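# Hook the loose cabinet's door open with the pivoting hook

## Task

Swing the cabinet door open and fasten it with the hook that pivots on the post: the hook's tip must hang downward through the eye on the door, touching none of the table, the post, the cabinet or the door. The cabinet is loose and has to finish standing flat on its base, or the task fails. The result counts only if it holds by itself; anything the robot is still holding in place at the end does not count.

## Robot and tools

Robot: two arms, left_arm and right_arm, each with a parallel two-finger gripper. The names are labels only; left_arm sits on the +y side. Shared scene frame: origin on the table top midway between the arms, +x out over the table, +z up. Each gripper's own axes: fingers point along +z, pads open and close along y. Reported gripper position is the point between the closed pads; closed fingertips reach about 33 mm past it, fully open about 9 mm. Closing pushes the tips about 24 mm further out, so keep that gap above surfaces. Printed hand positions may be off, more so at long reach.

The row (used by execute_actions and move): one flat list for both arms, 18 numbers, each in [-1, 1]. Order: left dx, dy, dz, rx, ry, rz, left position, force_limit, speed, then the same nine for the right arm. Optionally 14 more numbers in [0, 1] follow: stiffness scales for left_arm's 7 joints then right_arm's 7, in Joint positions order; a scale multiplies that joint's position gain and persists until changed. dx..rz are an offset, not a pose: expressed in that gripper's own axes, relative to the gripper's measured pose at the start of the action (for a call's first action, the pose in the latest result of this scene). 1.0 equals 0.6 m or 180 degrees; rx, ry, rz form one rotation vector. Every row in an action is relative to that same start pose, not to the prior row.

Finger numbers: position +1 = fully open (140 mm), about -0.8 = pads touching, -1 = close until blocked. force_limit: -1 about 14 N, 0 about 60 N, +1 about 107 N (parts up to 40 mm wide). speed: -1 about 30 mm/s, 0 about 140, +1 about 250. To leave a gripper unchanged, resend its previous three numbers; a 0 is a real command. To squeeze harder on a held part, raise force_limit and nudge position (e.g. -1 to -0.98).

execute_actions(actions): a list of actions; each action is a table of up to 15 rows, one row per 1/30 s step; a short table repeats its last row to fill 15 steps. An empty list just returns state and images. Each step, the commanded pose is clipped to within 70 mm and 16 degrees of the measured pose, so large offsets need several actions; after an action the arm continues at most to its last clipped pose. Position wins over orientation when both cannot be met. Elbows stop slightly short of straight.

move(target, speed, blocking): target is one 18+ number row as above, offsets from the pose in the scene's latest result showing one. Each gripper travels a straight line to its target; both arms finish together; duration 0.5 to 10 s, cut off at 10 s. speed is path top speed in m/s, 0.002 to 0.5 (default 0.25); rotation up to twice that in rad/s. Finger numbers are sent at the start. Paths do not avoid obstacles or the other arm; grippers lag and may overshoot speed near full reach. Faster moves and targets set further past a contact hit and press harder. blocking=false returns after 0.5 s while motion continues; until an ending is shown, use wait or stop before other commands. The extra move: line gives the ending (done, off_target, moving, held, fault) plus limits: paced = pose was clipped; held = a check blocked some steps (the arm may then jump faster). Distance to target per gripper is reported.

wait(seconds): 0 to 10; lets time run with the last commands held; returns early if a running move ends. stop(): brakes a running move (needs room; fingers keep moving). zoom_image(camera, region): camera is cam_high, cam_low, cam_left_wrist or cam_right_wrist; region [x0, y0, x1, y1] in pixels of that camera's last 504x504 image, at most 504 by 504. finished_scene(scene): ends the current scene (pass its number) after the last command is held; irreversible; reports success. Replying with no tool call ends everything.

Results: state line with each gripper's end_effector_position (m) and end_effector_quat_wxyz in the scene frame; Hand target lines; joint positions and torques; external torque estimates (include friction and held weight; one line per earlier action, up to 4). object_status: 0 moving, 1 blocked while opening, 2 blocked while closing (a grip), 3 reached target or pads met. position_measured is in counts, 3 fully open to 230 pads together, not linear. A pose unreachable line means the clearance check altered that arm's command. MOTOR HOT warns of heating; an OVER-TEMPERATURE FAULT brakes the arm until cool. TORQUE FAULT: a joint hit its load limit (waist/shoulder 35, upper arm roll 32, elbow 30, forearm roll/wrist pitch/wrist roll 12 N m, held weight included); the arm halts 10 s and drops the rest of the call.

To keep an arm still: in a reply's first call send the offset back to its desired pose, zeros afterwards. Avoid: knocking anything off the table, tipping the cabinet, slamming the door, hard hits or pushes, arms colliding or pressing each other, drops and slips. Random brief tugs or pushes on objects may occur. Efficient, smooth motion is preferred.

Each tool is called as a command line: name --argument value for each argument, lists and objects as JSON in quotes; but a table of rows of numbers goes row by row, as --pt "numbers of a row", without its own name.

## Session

execute_actions --actions '[]'

Scene clock: 0.00 s.
left_arm: end_effector_position=(+0.6175, +0.4865, +0.4196) position_measured=3 object_status=3 end_effector_quat_wxyz=(-0.002, +0.932, -0.361, +0.013) | right_arm: end_effector_position=(+0.1619, -0.1727, +0.3870) position_measured=3 object_status=3 end_effector_quat_wxyz=(-0.531, -0.035, +0.821, -0.208)
Joint positions: left_arm=[ 0.015 -0.004 -0.003 -1.565 -0.007  1.585 -0.778] | right_arm=[ 0.656  0.099 -0.167 -1.845  0.338  0.764  2.22 ]
Joint velocities: left_arm=[-0.001  0.    -0.001  0.     0.002 -0.    -0.   ] | right_arm=[ 0.001 -0.001 -0.001  0.001 -0.     0.    -0.   ]
Joint torques (N m, as the joint torque sensors report them, + toward a larger angle): no reading
External joint torques (N m, as the arm's controller estimates them; a push from outside toward a larger angle lowers the number): no reading
Hand target (left_arm): +0.618, +0.487, +0.420; -0.002, +0.932, -0.361, +0.013
Hand target (right_arm): +0.162, -0.173, +0.387; -0.531, -0.035, +0.821, -0.208
Joint stiffness scale: left_arm=[1. 1. 1. 1. 1. 1. 1.] | right_arm=[1. 1. 1. 1. 1. 1. 1.]

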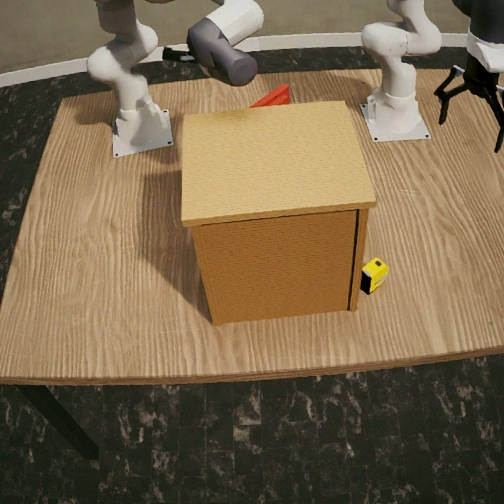

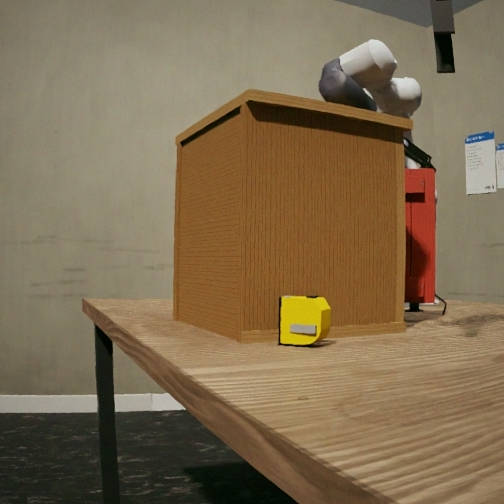

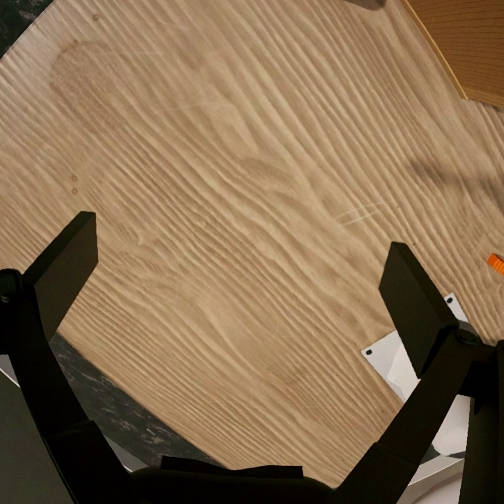

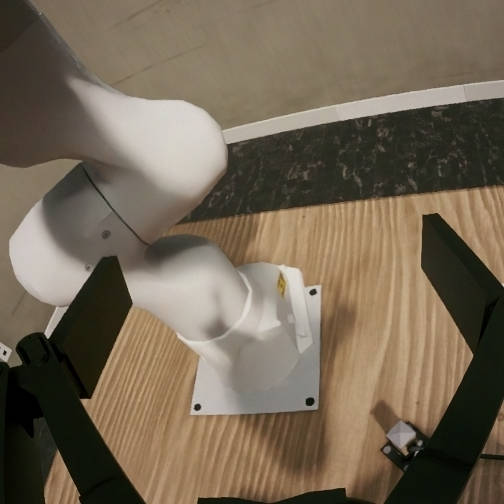

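move --target '[-0.1745,0.4447,0.283,0.152,0.391,0.677,-1,0,0, 0.085,-0.063,-0.174,0.168,-0.385,-0.409,1,-0.3,0]' --speed 0.3

Scene clock: 29.13 s.
left_arm: end_effector_position=(+0.3628, +0.3630, +0.2505) position_measured=233 object_status=3 end_effector_quat_wxyz=(+0.011, -0.015, +0.862, -0.507) | right_arm: end_effector_position=(+0.2409, -0.1616, +0.4824) position_measured=3 object_status=3 end_effector_quat_wxyz=(+0.004, -0.695, +0.719, +0.007)
Joint positions: left_arm=[-0.824 -1.685  1.427 -2.795  0.512  1.897  1.191] | right_arm=[ 1.095 -0.687 -0.251 -1.995 -0.151  1.337  1.063]
Joint velocities: left_arm=[-0.001 -0.007  0.002  0.     0.009 -0.011  0.022] | right_arm=[ 0.008 -0.001 -0.004 -0.002 -0.004  0.003 -0.009]
Joint torques (N m, as the joint torque sensors report them, + toward a larger angle): left_arm=[ -1.29  12.46 -18.92   3.07   0.22   1.59   0.33] | right_arm=[ 1.95 -6.65  3.7  20.66 -0.18  2.83 -0.44]
External joint torques (N m, as the arm's controller estimates them; a push from outside toward a larger angle lowers the number): left_arm=[-1.26 -0.98  1.51  1.58  0.99 -0.39  0.37] | right_arm=[ 1.94 -1.75 -0.74 -0.57 -0.99  0.38 -0.44]
Hand target (left_arm): +0.362, +0.363, +0.249; +0.013, -0.008, +0.863, -0.506
Hand target (right_arm): +0.243, -0.161, +0.482; -0.006, +0.698, -0.716, -0.006
Off the commanded pose (left_arm): 0.008 m, 2 deg.
Off the commanded pose (right_arm): 0.003 m, 2 deg.
Joint stiffness scale: left_arm=[1. 1. 1. 1. 1. 1. 1.] | right_arm=[1. 1. 1. 1. 1. 1. 1.]
move: off_target (left_arm)

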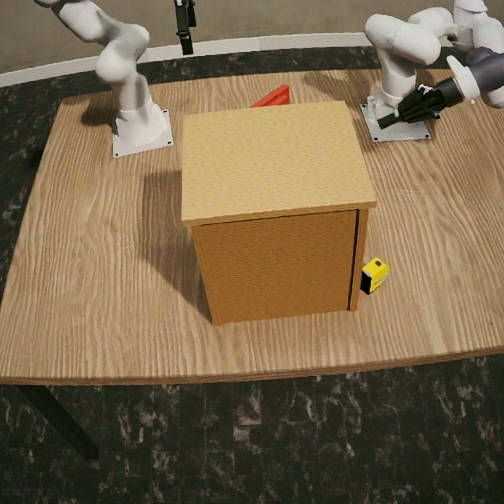

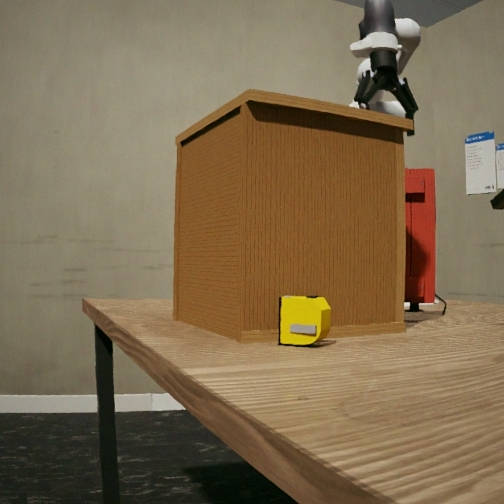

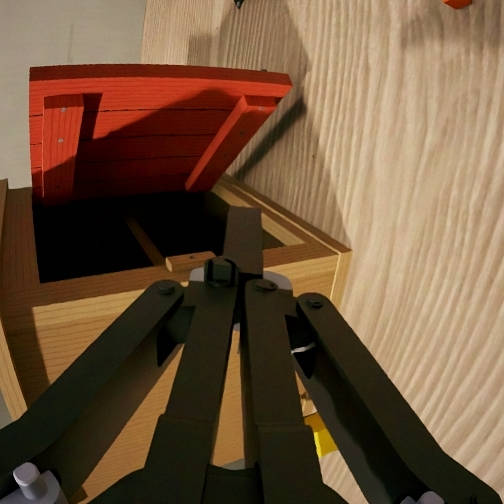

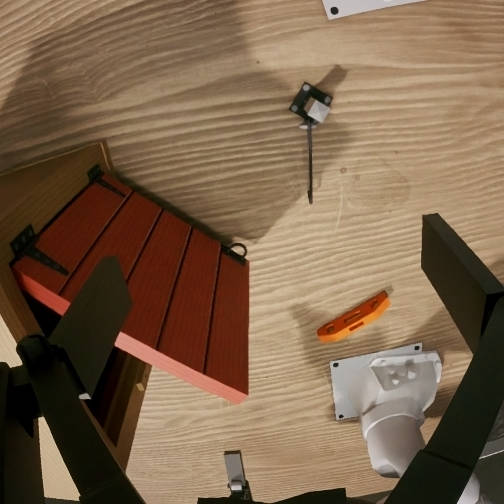

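move --target '[0.035,-0.128,0.333,-0.1,0,0,-1,0,0, -0.1645,0.122,0.583,0,0.133,0.005,-0.2,-0.3,0.5]' --speed 0.2

Scene clock: 98.30 s.
left_arm: end_effector_position=(+0.3458, +0.1474, +0.2185) position_measured=233 object_status=3 end_effector_quat_wxyz=(+0.008, -0.008, +0.930, -0.367) | right_arm: end_effector_position=(+0.1626, -0.0534, +0.1354) position_measured=154 object_status=3 end_effector_quat_wxyz=(-0.145, -0.685, +0.701, -0.138)
Joint positions: left_arm=[-1.429 -1.115  1.13  -2.95   0.588  2.613  0.677] | right_arm=[ 1.14  -0.052 -0.035 -2.342 -0.109  1.897  1.35 ]
Joint velocities: left_arm=[-0.001  0.004 -0.003 -0.    -0.009  0.013 -0.02 ] | right_arm=[0.002 0.    0.    0.001 0.    0.004 0.014]
Joint torques (N m, as the joint torque sensors report them, + toward a larger angle): left_arm=[  0.49   7.76 -16.46  13.52   0.02   3.72  -0.35] | right_arm=[  1.48 -28.3    1.22  21.95   1.21   1.77   0.22]
External joint torques (N m, as the arm's controller estimates them; a push from outside toward a larger angle lowers the number): left_arm=[ 0.46  0.81 -0.72 -0.31 -1.02  0.61 -0.31] | right_arm=[ 1.48 -1.26  1.21  0.9   0.73  0.47  0.21]
Hand target (left_arm): +0.346, +0.147, +0.220; +0.006, -0.014, +0.929, -0.369
Hand target (right_arm): +0.161, -0.051, +0.135; +0.143, +0.682, -0.705, +0.136
Off the commanded pose (left_arm): 0.005 m, 1 deg.
Off the commanded pose (right_arm): 0.007 m, 1 deg.
Joint stiffness scale: left_arm=[1. 1. 1. 1. 1. 1. 1.] | right_arm=[1. 1. 1. 1. 1. 1. 1.]
move: off_target (left_arm, right_arm)

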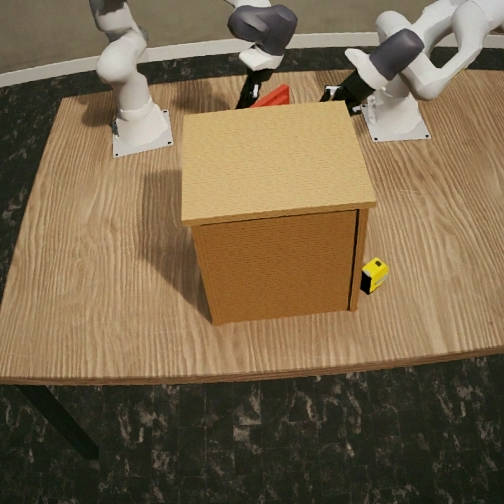

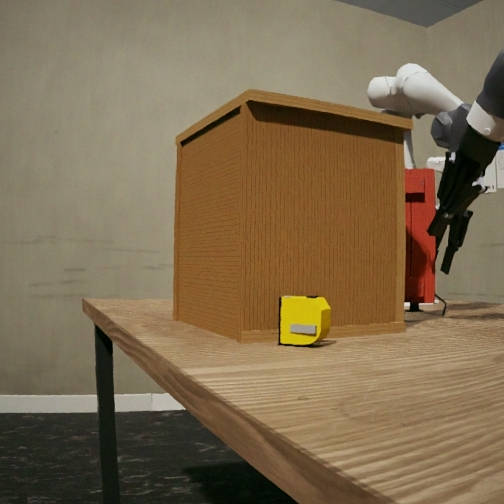

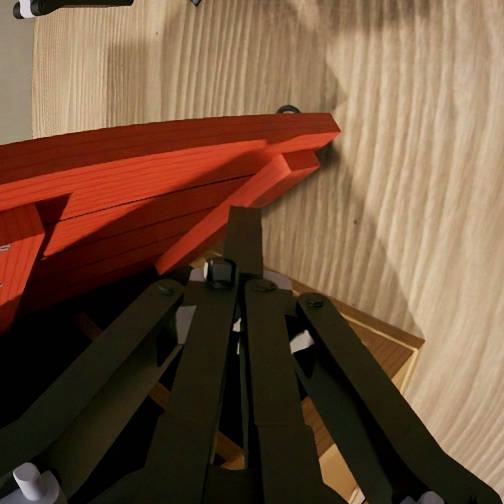

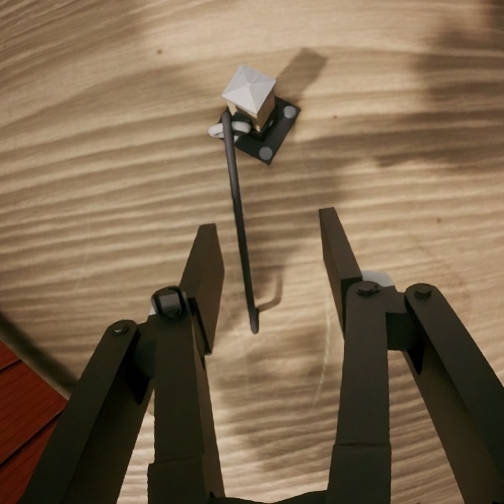

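move --target '[0,0,0,0,0,0,-1,0,0, -0.023,-0.028,0.097,0,0,0,-0.2,-0.3,0.5]' --speed 0.06

zoom_image --camera "cam_low" --region '[394, 240, 504, 340]'

Scene clock: 113.27 s.
left_arm: end_effector_position=(+0.3462, +0.1472, +0.2190) position_measured=233 object_status=3 end_effector_quat_wxyz=(+0.007, -0.011, +0.930, -0.368) | right_arm: end_effector_position=(+0.1754, -0.0636, +0.0769) position_measured=154 object_status=3 end_effector_quat_wxyz=(-0.147, -0.682, +0.703, -0.138)
Joint positions: left_arm=[-1.429 -1.115  1.129 -2.95   0.587  2.615  0.671] | right_arm=[ 1.122  0.041 -0.055 -2.405 -0.126  2.053  1.342]
Joint velocities: left_arm=[ 0.     0.    -0.    -0.     0.     0.001 -0.001] | right_arm=[ 0.001 -0.    -0.    -0.001 -0.002  0.012 -0.003]
Joint torques (N m, as the joint torque sensors report them, + toward a larger angle): left_arm=[  0.39   6.2  -14.8   13.18   1.57   2.78   0.26] | right_arm=[ -0.48 -29.61  -0.57  18.22  -0.48   1.68  -0.39]
External joint torques (N m, as the arm's controller estimates them; a push from outside toward a larger angle lowers the number): left_arm=[ 0.42 -0.78  0.94 -0.59  0.52 -0.33  0.29] | right_arm=[-0.49 -1.17 -0.55 -1.03 -0.91  0.41 -0.4 ]
Hand target (left_arm): +0.346, +0.147, +0.219; +0.008, -0.008, +0.930, -0.367
Hand target (right_arm): +0.177, -0.064, +0.076; +0.146, +0.685, -0.700, +0.137
Off the commanded pose (left_arm): 0.001 m, 0 deg.
Off the commanded pose (right_arm): 0.003 m, 0 deg.
Joint stiffness scale: left_arm=[1. 1. 1. 1. 1. 1. 1.] | right_arm=[1. 1. 1. 1. 1. 1. 1.]
move: done

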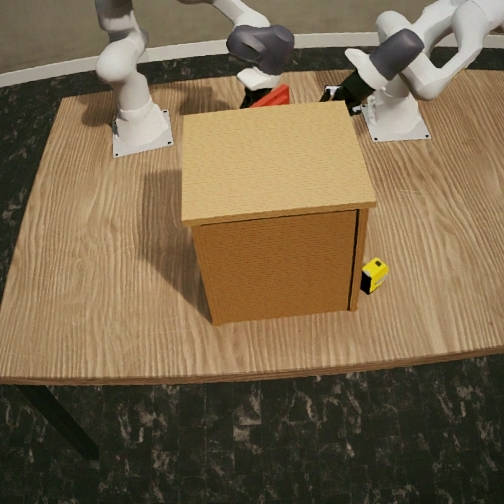

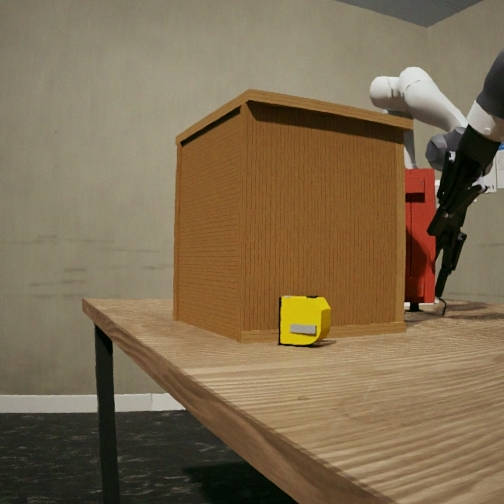

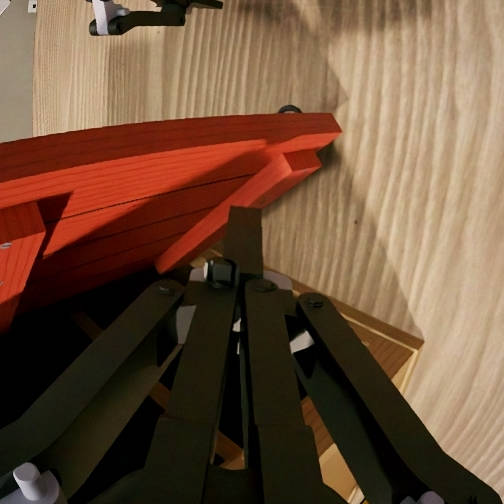

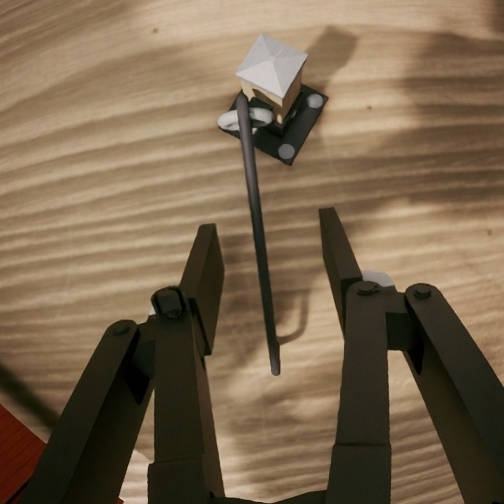

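Region (394, 240, 504, 340) of cam_low's 504x504 image, scaled by 4.582, with more detail than that image has; it fills the top 458 rows of this view, and the rest is white.

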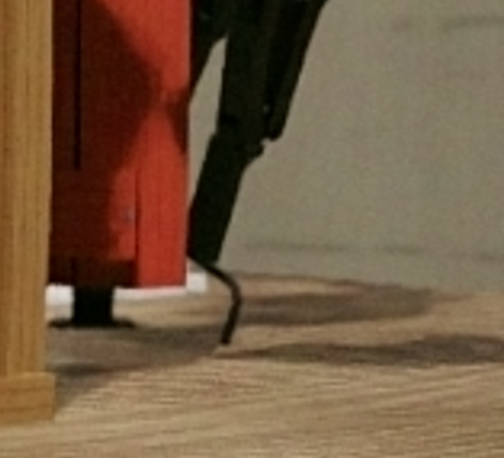

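move --target '[0.002,-0.051,0.048,0,0,0,-1,0,0, 0,-0.009,0.002,0,0,0,-1,-0.3,-0.7]' --speed 0.05

move --target '[0,0,0,0,0,0,-1,0,0, 0.0152,0,-0.032,0,-0.1,0,-1,-0.3,-0.7]' --speed 0.1

Scene clock: 130.73 s.
left_arm: end_effector_position=(+0.3447, +0.1057, +0.2171) position_measured=233 object_status=3 end_effector_quat_wxyz=(+0.008, -0.005, +0.930, -0.366) | right_arm: end_effector_position=(+0.1779, -0.0642, +0.0760) position_measured=226 object_status=2 end_effector_quat_wxyz=(-0.147, -0.681, +0.704, -0.137)
Joint positions: left_arm=[-1.577 -0.981  1.13  -2.91   0.564  2.749  0.612] | right_arm=[ 1.119  0.044 -0.058 -2.404 -0.126  2.055  1.341]
Joint velocities: left_arm=[ 0.     0.003  0.     0.    -0.007  0.015 -0.012] | right_arm=[-0.002  0.001  0.001  0.     0.     0.     0.   ]
Joint torques (N m, as the joint torque sensors report them, + toward a larger angle): left_arm=[ -0.69   6.18 -15.48  16.     0.05   3.75  -0.29] | right_arm=[ -0.81 -28.76  -1.62  20.07  -0.59   1.26  -0.46]
External joint torques (N m, as the arm's controller estimates them; a push from outside toward a larger angle lowers the number): left_arm=[-0.75  0.81 -0.06  1.03 -1.11  0.56 -0.25] | right_arm=[-0.81 -0.2  -1.58  0.77 -1.02 -0.03 -0.47]
Hand target (left_arm): +0.345, +0.105, +0.218; +0.006, -0.011, +0.930, -0.368
Hand target (right_arm): +0.181, -0.064, +0.076; +0.147, +0.682, -0.703, +0.138
Off the commanded pose (left_arm): 0.002 m, 1 deg.
Off the commanded pose (right_arm): 0.003 m, 0 deg.
Joint stiffness scale: left_arm=[1. 1. 1. 1. 1. 1. 1.] | right_arm=[1. 1. 1. 1. 1. 1. 1.]
move: done

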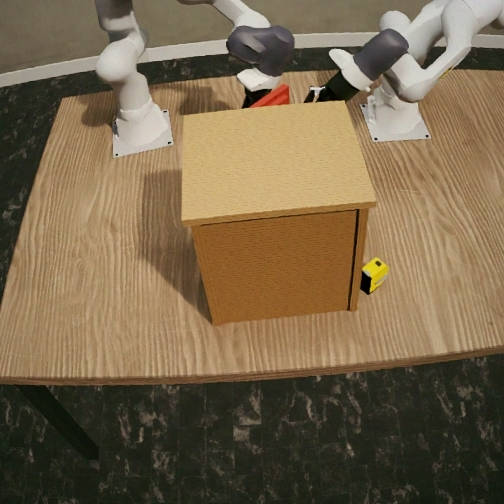

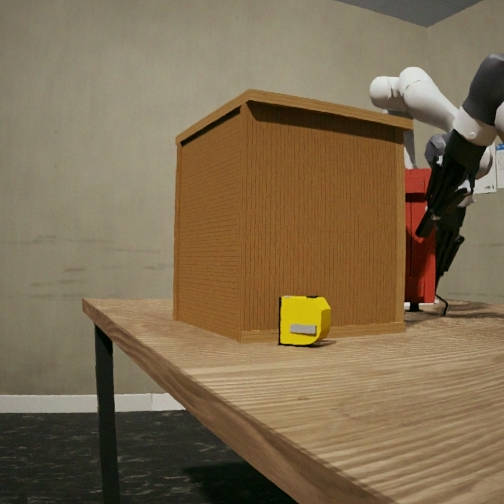

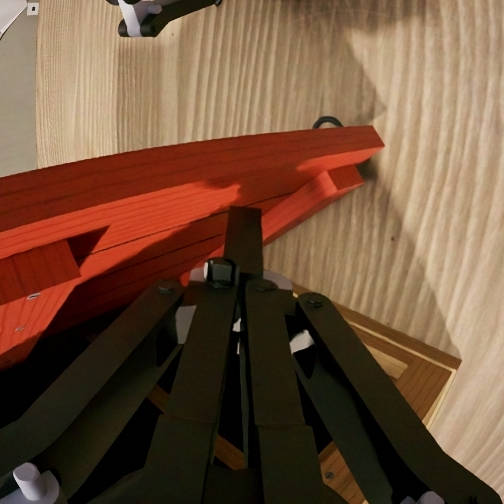

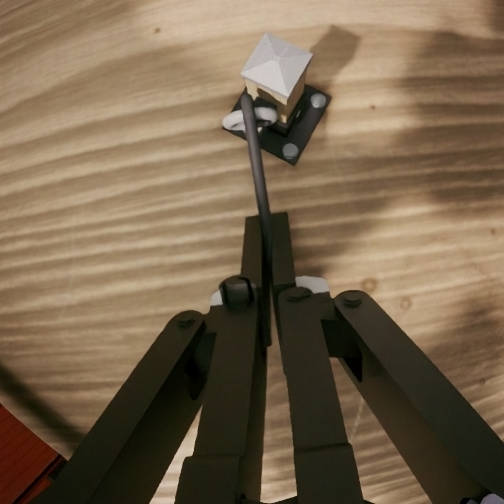

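Scene clock: 132.63 s.
left_arm: end_effector_position=(+0.3447, +0.1057, +0.2171) position_measured=233 object_status=3 end_effector_quat_wxyz=(+0.008, -0.005, +0.930, -0.366) | right_arm: end_effector_position=(+0.1787, -0.0674, +0.0972) position_measured=226 object_status=2 end_effector_quat_wxyz=(-0.039, -0.689, +0.723, -0.032)
Joint positions: left_arm=[-1.577 -0.981  1.13  -2.91   0.564  2.749  0.612] | right_arm=[ 1.108 -0.274 -0.123 -2.702 -0.086  2.331  1.266]
Joint velocities: left_arm=[ 0.001 -0.001 -0.     0.     0.     0.     0.001] | right_arm=[ 0.008 -0.006 -0.01  -0.01   0.001  0.01  -0.019]
Joint torques (N m, as the joint torque sensors report them, + toward a larger angle): left_arm=[  0.78   5.01 -15.45  14.42   1.09   3.28   0.  ] | right_arm=[  2.59 -21.88  -0.24  19.21   1.29   2.79  -0.53]
External joint torques (N m, as the arm's controller estimates them; a push from outside toward a larger angle lowers the number): left_arm=[ 0.74 -0.42 -0.05 -0.55 -0.06  0.09  0.04] | right_arm=[ 2.58 -3.47 -0.79 -1.11  0.77  0.61 -0.53]
Hand target (left_arm): +0.345, +0.106, +0.217; +0.008, -0.005, +0.930, -0.366
Hand target (right_arm): +0.178, -0.065, +0.098; +0.037, +0.693, -0.719, +0.029
Off the commanded pose (left_arm): 0.000 m, 0 deg.
Off the commanded pose (right_arm): 0.003 m, 1 deg.
Joint stiffness scale: left_arm=[1. 1. 1. 1. 1. 1. 1.] | right_arm=[1. 1. 1. 1. 1. 1. 1.]
move: done

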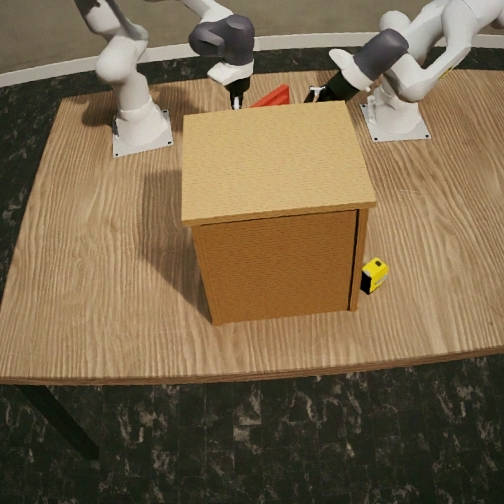

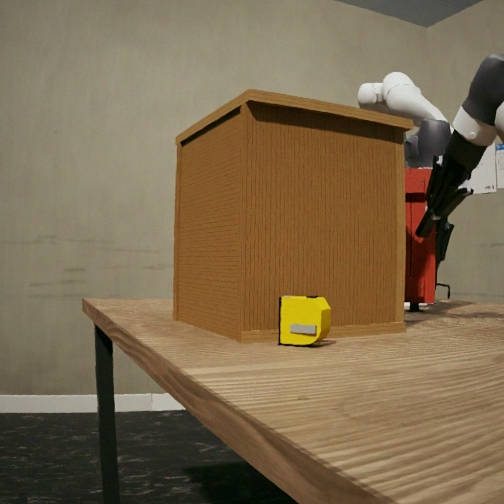

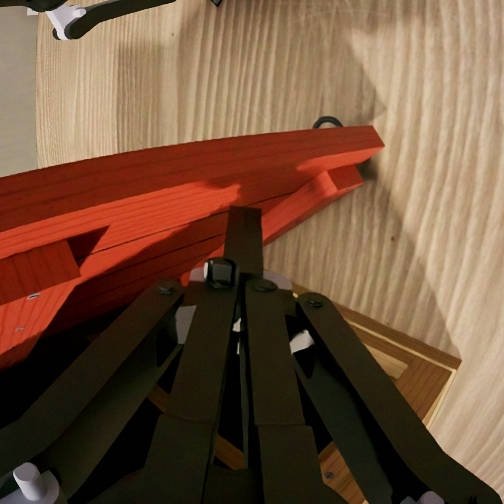

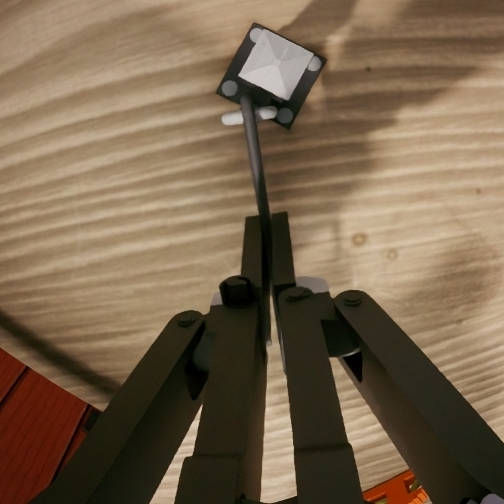

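move --target '[0.002,-0.061,0.057,0,0,0,-1,0,0, 0.016,0,-0.031,0,-0.097,0,-1,-0.3,-0.7]' --speed 0.06

move --target '[0,0,0,0,0,0,-1,0,0, 0.0043,-0.029,-0.001,0.019,0,0.093,-1,-0.3,-0.7]' --speed 0.1

Scene clock: 148.77 s.
left_arm: end_effector_position=(+0.3424, +0.0559, +0.2154) position_measured=233 object_status=3 end_effector_quat_wxyz=(+0.009, +0.001, +0.931, -0.365) | right_arm: end_effector_position=(+0.1792, -0.0768, +0.1164) position_measured=226 object_status=2 end_effector_quat_wxyz=(+0.067, -0.683, +0.724, +0.072)
Joint positions: left_arm=[-1.759 -0.824  1.145 -2.843  0.506  2.883  0.564] | right_arm=[ 1.109 -0.599 -0.261 -2.985 -0.086  2.573  1.173]
Joint velocities: left_arm=[ 0.     0.003  0.001  0.002 -0.011  0.013 -0.004] | right_arm=[-0.    -0.006 -0.006 -0.008 -0.001  0.01  -0.011]
Joint torques (N m, as the joint torque sensors report them, + toward a larger angle): left_arm=[ -1.03   4.02 -13.52  16.79   0.1    3.85  -0.38] | right_arm=[  1.81 -11.45   0.66  20.61   0.     3.04  -0.3 ]
External joint torques (N m, as the arm's controller estimates them; a push from outside toward a larger angle lowers the number): left_arm=[-1.12  0.42  1.26  0.6  -1.11  0.61 -0.34] | right_arm=[ 1.78 -3.24 -1.44 -0.58 -0.47  0.21 -0.29]
Hand target (left_arm): +0.344, +0.055, +0.216; +0.008, -0.005, +0.930, -0.367
Hand target (right_arm): +0.179, -0.076, +0.117; -0.070, +0.686, -0.721, -0.073
Off the commanded pose (left_arm): 0.002 m, 1 deg.
Off the commanded pose (right_arm): 0.002 m, 1 deg.
Joint stiffness scale: left_arm=[1. 1. 1. 1. 1. 1. 1.] | right_arm=[1. 1. 1. 1. 1. 1. 1.]
move: done

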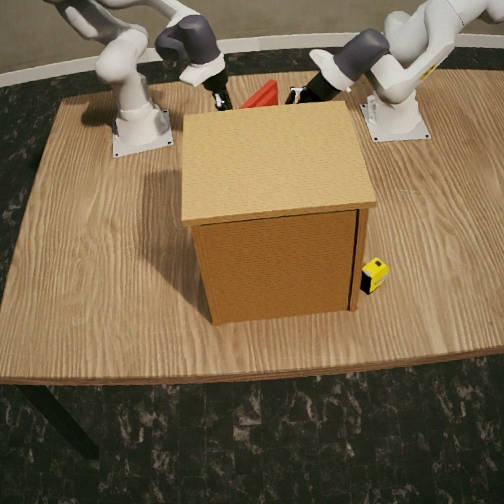

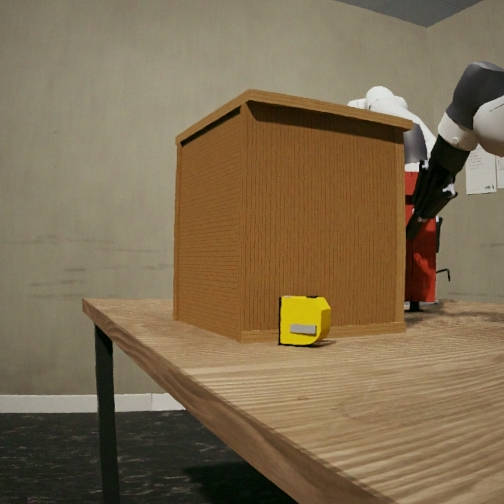

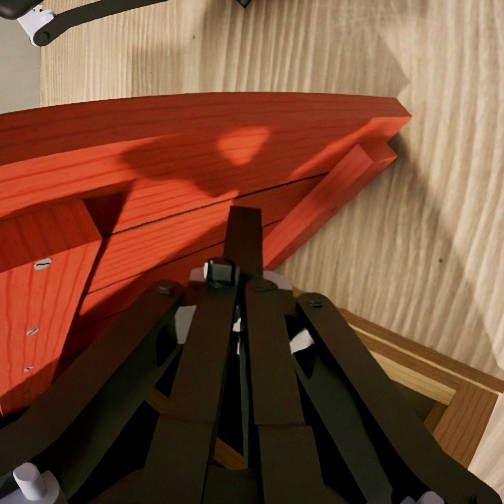

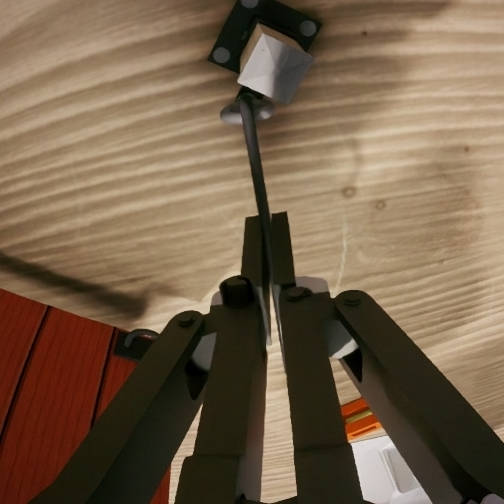

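Scene clock: 150.77 s.
left_arm: end_effector_position=(+0.3424, +0.0559, +0.2155) position_measured=233 object_status=3 end_effector_quat_wxyz=(+0.009, +0.001, +0.931, -0.365) | right_arm: end_effector_position=(+0.1952, -0.0800, +0.1163) position_measured=226 object_status=2 end_effector_quat_wxyz=(+0.076, -0.574, +0.813, +0.059)
Joint positions: left_arm=[-1.759 -0.824  1.145 -2.843  0.506  2.883  0.564] | right_arm=[ 0.958 -0.581 -0.083 -2.988 -0.005  2.597  1.395]
Joint velocities: left_arm=[-0.001  0.002 -0.     0.    -0.     0.     0.001] | right_arm=[-0.006  0.001  0.007 -0.     0.004  0.     0.02 ]
Joint torques (N m, as the joint torque sensors report them, + toward a larger angle): left_arm=[  0.65   3.18 -14.67  16.03   1.17   3.32  -0.02] | right_arm=[-1.17 -8.82  0.02 21.32  0.96  2.76  0.13]
External joint torques (N m, as the arm's controller estimates them; a push from outside toward a larger angle lowers the number): left_arm=[ 0.69 -0.58  0.19 -0.13 -0.05  0.09  0.02] | right_arm=[-1.22  0.12 -0.32  0.03  0.45 -0.06  0.13]
Hand target (left_arm): +0.342, +0.056, +0.215; +0.009, +0.001, +0.931, -0.365
Hand target (right_arm): +0.196, -0.080, +0.116; +0.076, -0.568, +0.817, +0.060
Off the commanded pose (left_arm): 0.000 m, 0 deg.
Off the commanded pose (right_arm): 0.001 m, 1 deg.
Joint stiffness scale: left_arm=[1. 1. 1. 1. 1. 1. 1.] | right_arm=[1. 1. 1. 1. 1. 1. 1.]
move: done

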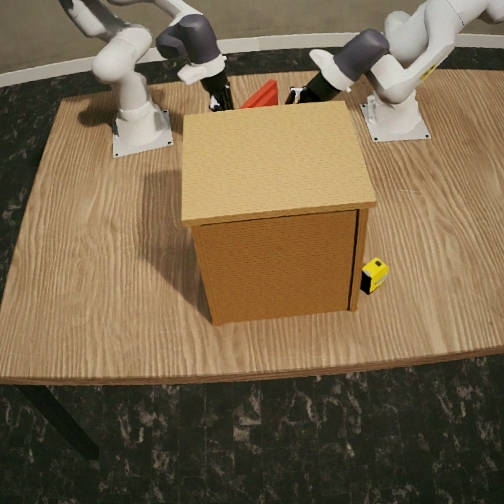

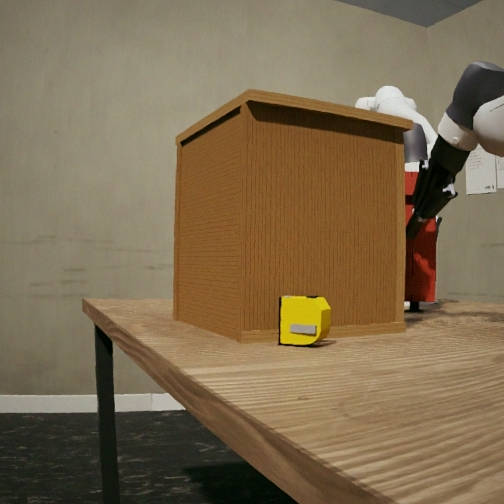

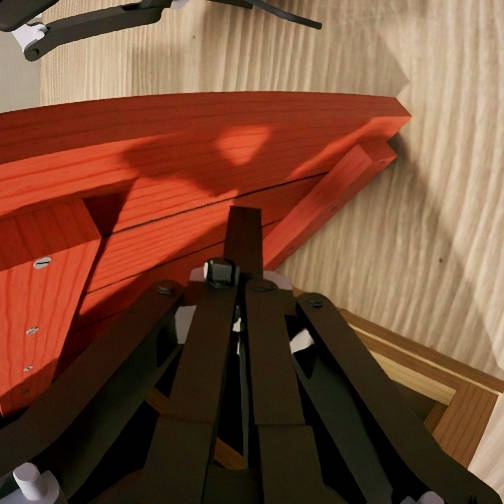

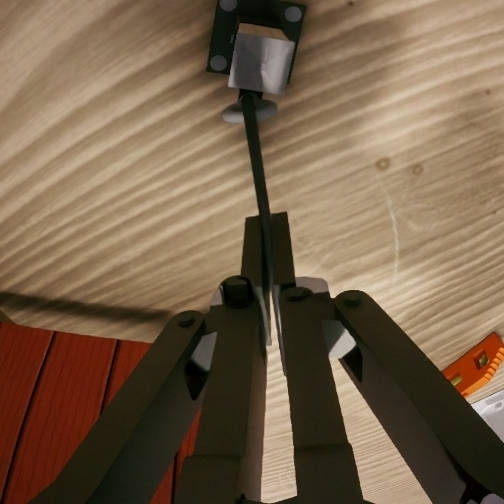

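move --target '[0,-0.017,0.016,0,0,0,-1,0,0, 0.0055,-0.033,-0.001,0.02,0,0.1035,-1,-0.3,-0.7]' --speed 0.08

zoom_image --camera "cam_right_wrist" --region '[180, 280, 380, 480]'

Scene clock: 170.67 s.
left_arm: end_effector_position=(+0.3415, +0.0425, +0.2146) position_measured=233 object_status=3 end_effector_quat_wxyz=(+0.011, +0.006, +0.931, -0.364) | right_arm: end_effector_position=(+0.2111, -0.0889, +0.1158) position_measured=226 object_status=2 end_effector_quat_wxyz=(+0.084, -0.438, +0.894, +0.045)
Joint positions: left_arm=[-1.81  -0.783  1.154 -2.822  0.487  2.913  0.56 ] | right_arm=[ 0.791 -0.58   0.107 -2.988  0.076  2.599  1.65 ]
Joint velocities: left_arm=[-0.     0.001 -0.001 -0.001 -0.005  0.002 -0.   ] | right_arm=[-0.007 -0.     0.004 -0.001  0.001  0.     0.023]
Joint torques (N m, as the joint torque sensors report them, + toward a larger angle): left_arm=[ -0.65   3.76 -13.92  17.31   0.03   3.81  -0.27] | right_arm=[-1.46 -9.32 -1.1  21.83  0.52  2.53 -0.15]
External joint torques (N m, as the arm's controller estimates them; a push from outside toward a larger angle lowers the number): left_arm=[-0.62  0.45  0.74  0.88 -1.19  0.56 -0.24] | right_arm=[-1.46 -0.4   0.44  0.45 -0.05 -0.31 -0.15]
Hand target (left_arm): +0.342, +0.042, +0.215; +0.009, +0.001, +0.931, -0.365
Hand target (right_arm): +0.212, -0.090, +0.116; +0.083, -0.433, +0.897, +0.045
Off the commanded pose (left_arm): 0.001 m, 1 deg.
Off the commanded pose (right_arm): 0.002 m, 1 deg.
Joint stiffness scale: left_arm=[1. 1. 1. 1. 1. 1. 1.] | right_arm=[1. 1. 1. 1. 1. 1. 1.]
move: done

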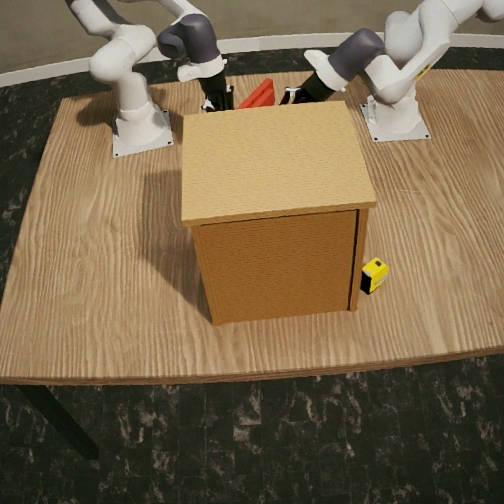

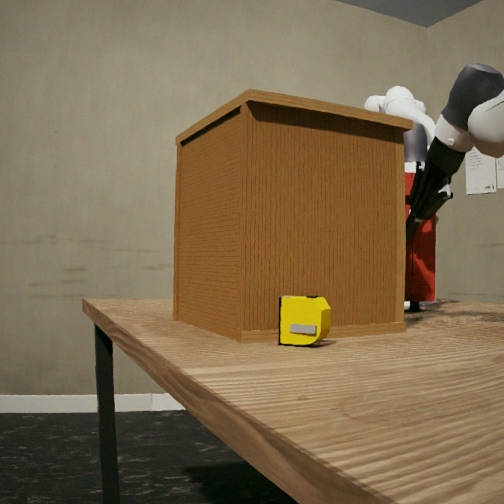

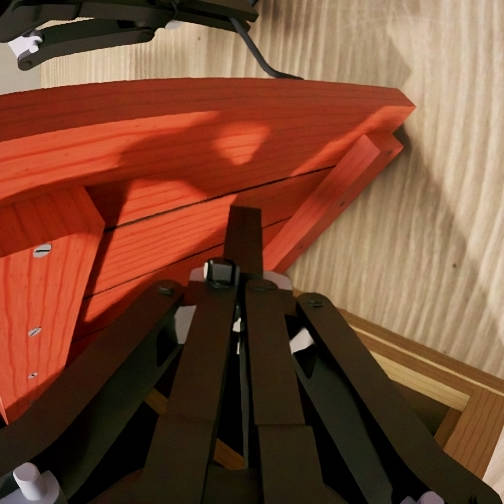

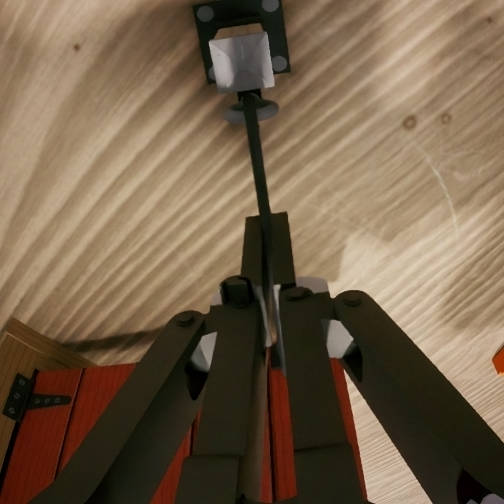

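Region (180, 280, 380, 480) of cam_right_wrist's 504x504 image, scaled by 2.520, with more detail than that image has.

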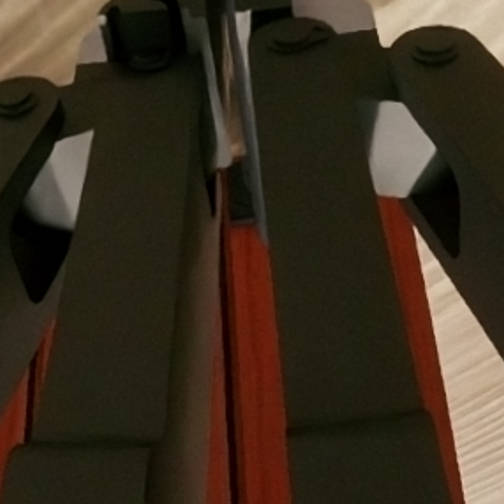

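move --target '[0,-0.012,0.0115,0,0,0,-1,0,0, 0,0.003,0,-0.002,0,-0.01,-1,-0.3,-0.7]' --speed 0.008

zoom_image --camera "cam_right_wrist" --region '[180, 280, 380, 480]'

Scene clock: 193.93 s.
left_arm: end_effector_position=(+0.3404, +0.0332, +0.2138) position_measured=233 object_status=3 end_effector_quat_wxyz=(+0.012, +0.011, +0.932, -0.362) | right_arm: end_effector_position=(+0.2097, -0.0879, +0.1160) position_measured=226 object_status=2 end_effector_quat_wxyz=(+0.082, -0.446, +0.890, +0.048)
Joint positions: left_arm=[-1.847 -0.756  1.162 -2.807  0.475  2.931  0.56 ] | right_arm=[ 0.803 -0.58   0.092 -2.988  0.075  2.599  1.632]
Joint velocities: left_arm=[ 0.001 -0.     0.001 -0.    -0.005  0.003 -0.   ] | right_arm=[ 0.001  0.001  0.001 -0.001  0.     0.    -0.004]
Joint torques (N m, as the joint torque sensors report them, + toward a larger angle): left_arm=[ -1.27   3.12 -13.19  17.72   0.17   3.74  -0.24] | right_arm=[ 2.18 -9.84 -2.06 20.96 -0.49  2.76 -0.55]
External joint torques (N m, as the arm's controller estimates them; a push from outside toward a larger angle lowers the number): left_arm=[-1.31  0.1   1.3   1.03 -1.05  0.48 -0.21] | right_arm=[ 2.18 -0.97 -0.68 -0.37 -1.04 -0.07 -0.54]
Hand target (left_arm): +0.341, +0.032, +0.214; +0.011, +0.006, +0.931, -0.364
Hand target (right_arm): +0.210, -0.088, +0.116; +0.083, -0.452, +0.887, +0.047
Off the commanded pose (left_arm): 0.001 m, 1 deg.
Off the commanded pose (right_arm): 0.000 m, 1 deg.
Joint stiffness scale: left_arm=[1. 1. 1. 1. 1. 1. 1.] | right_arm=[1. 1. 1. 1. 1. 1. 1.]
move: done

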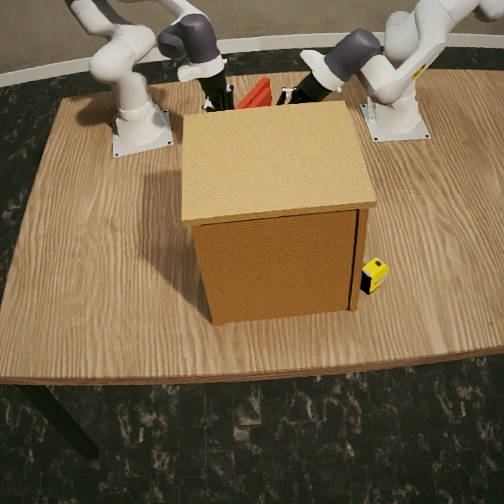

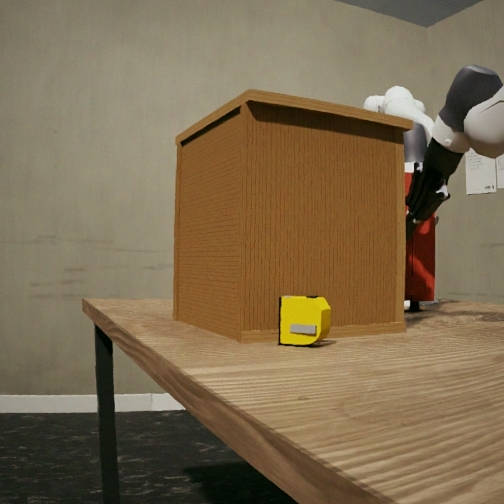

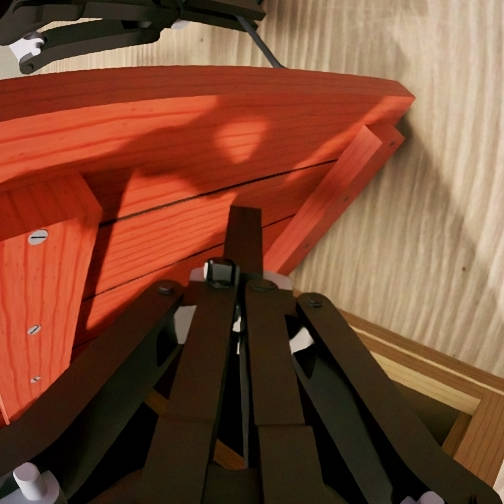

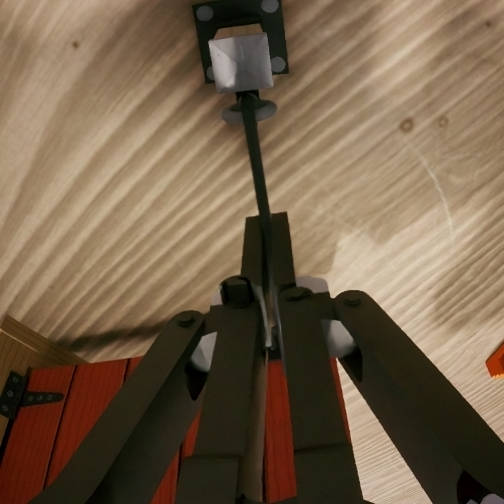

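Region (180, 280, 380, 480) of cam_right_wrist's 504x504 image, scaled by 2.520, with more detail than that image has.

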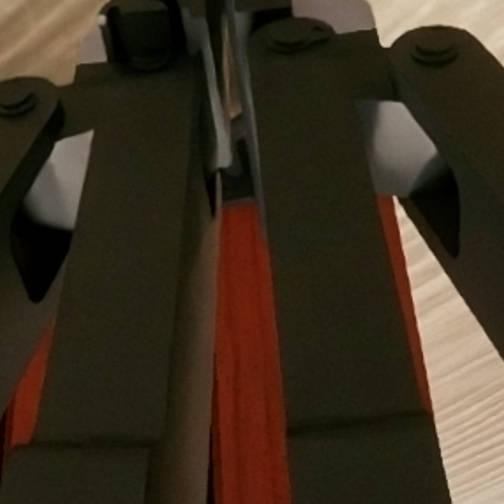

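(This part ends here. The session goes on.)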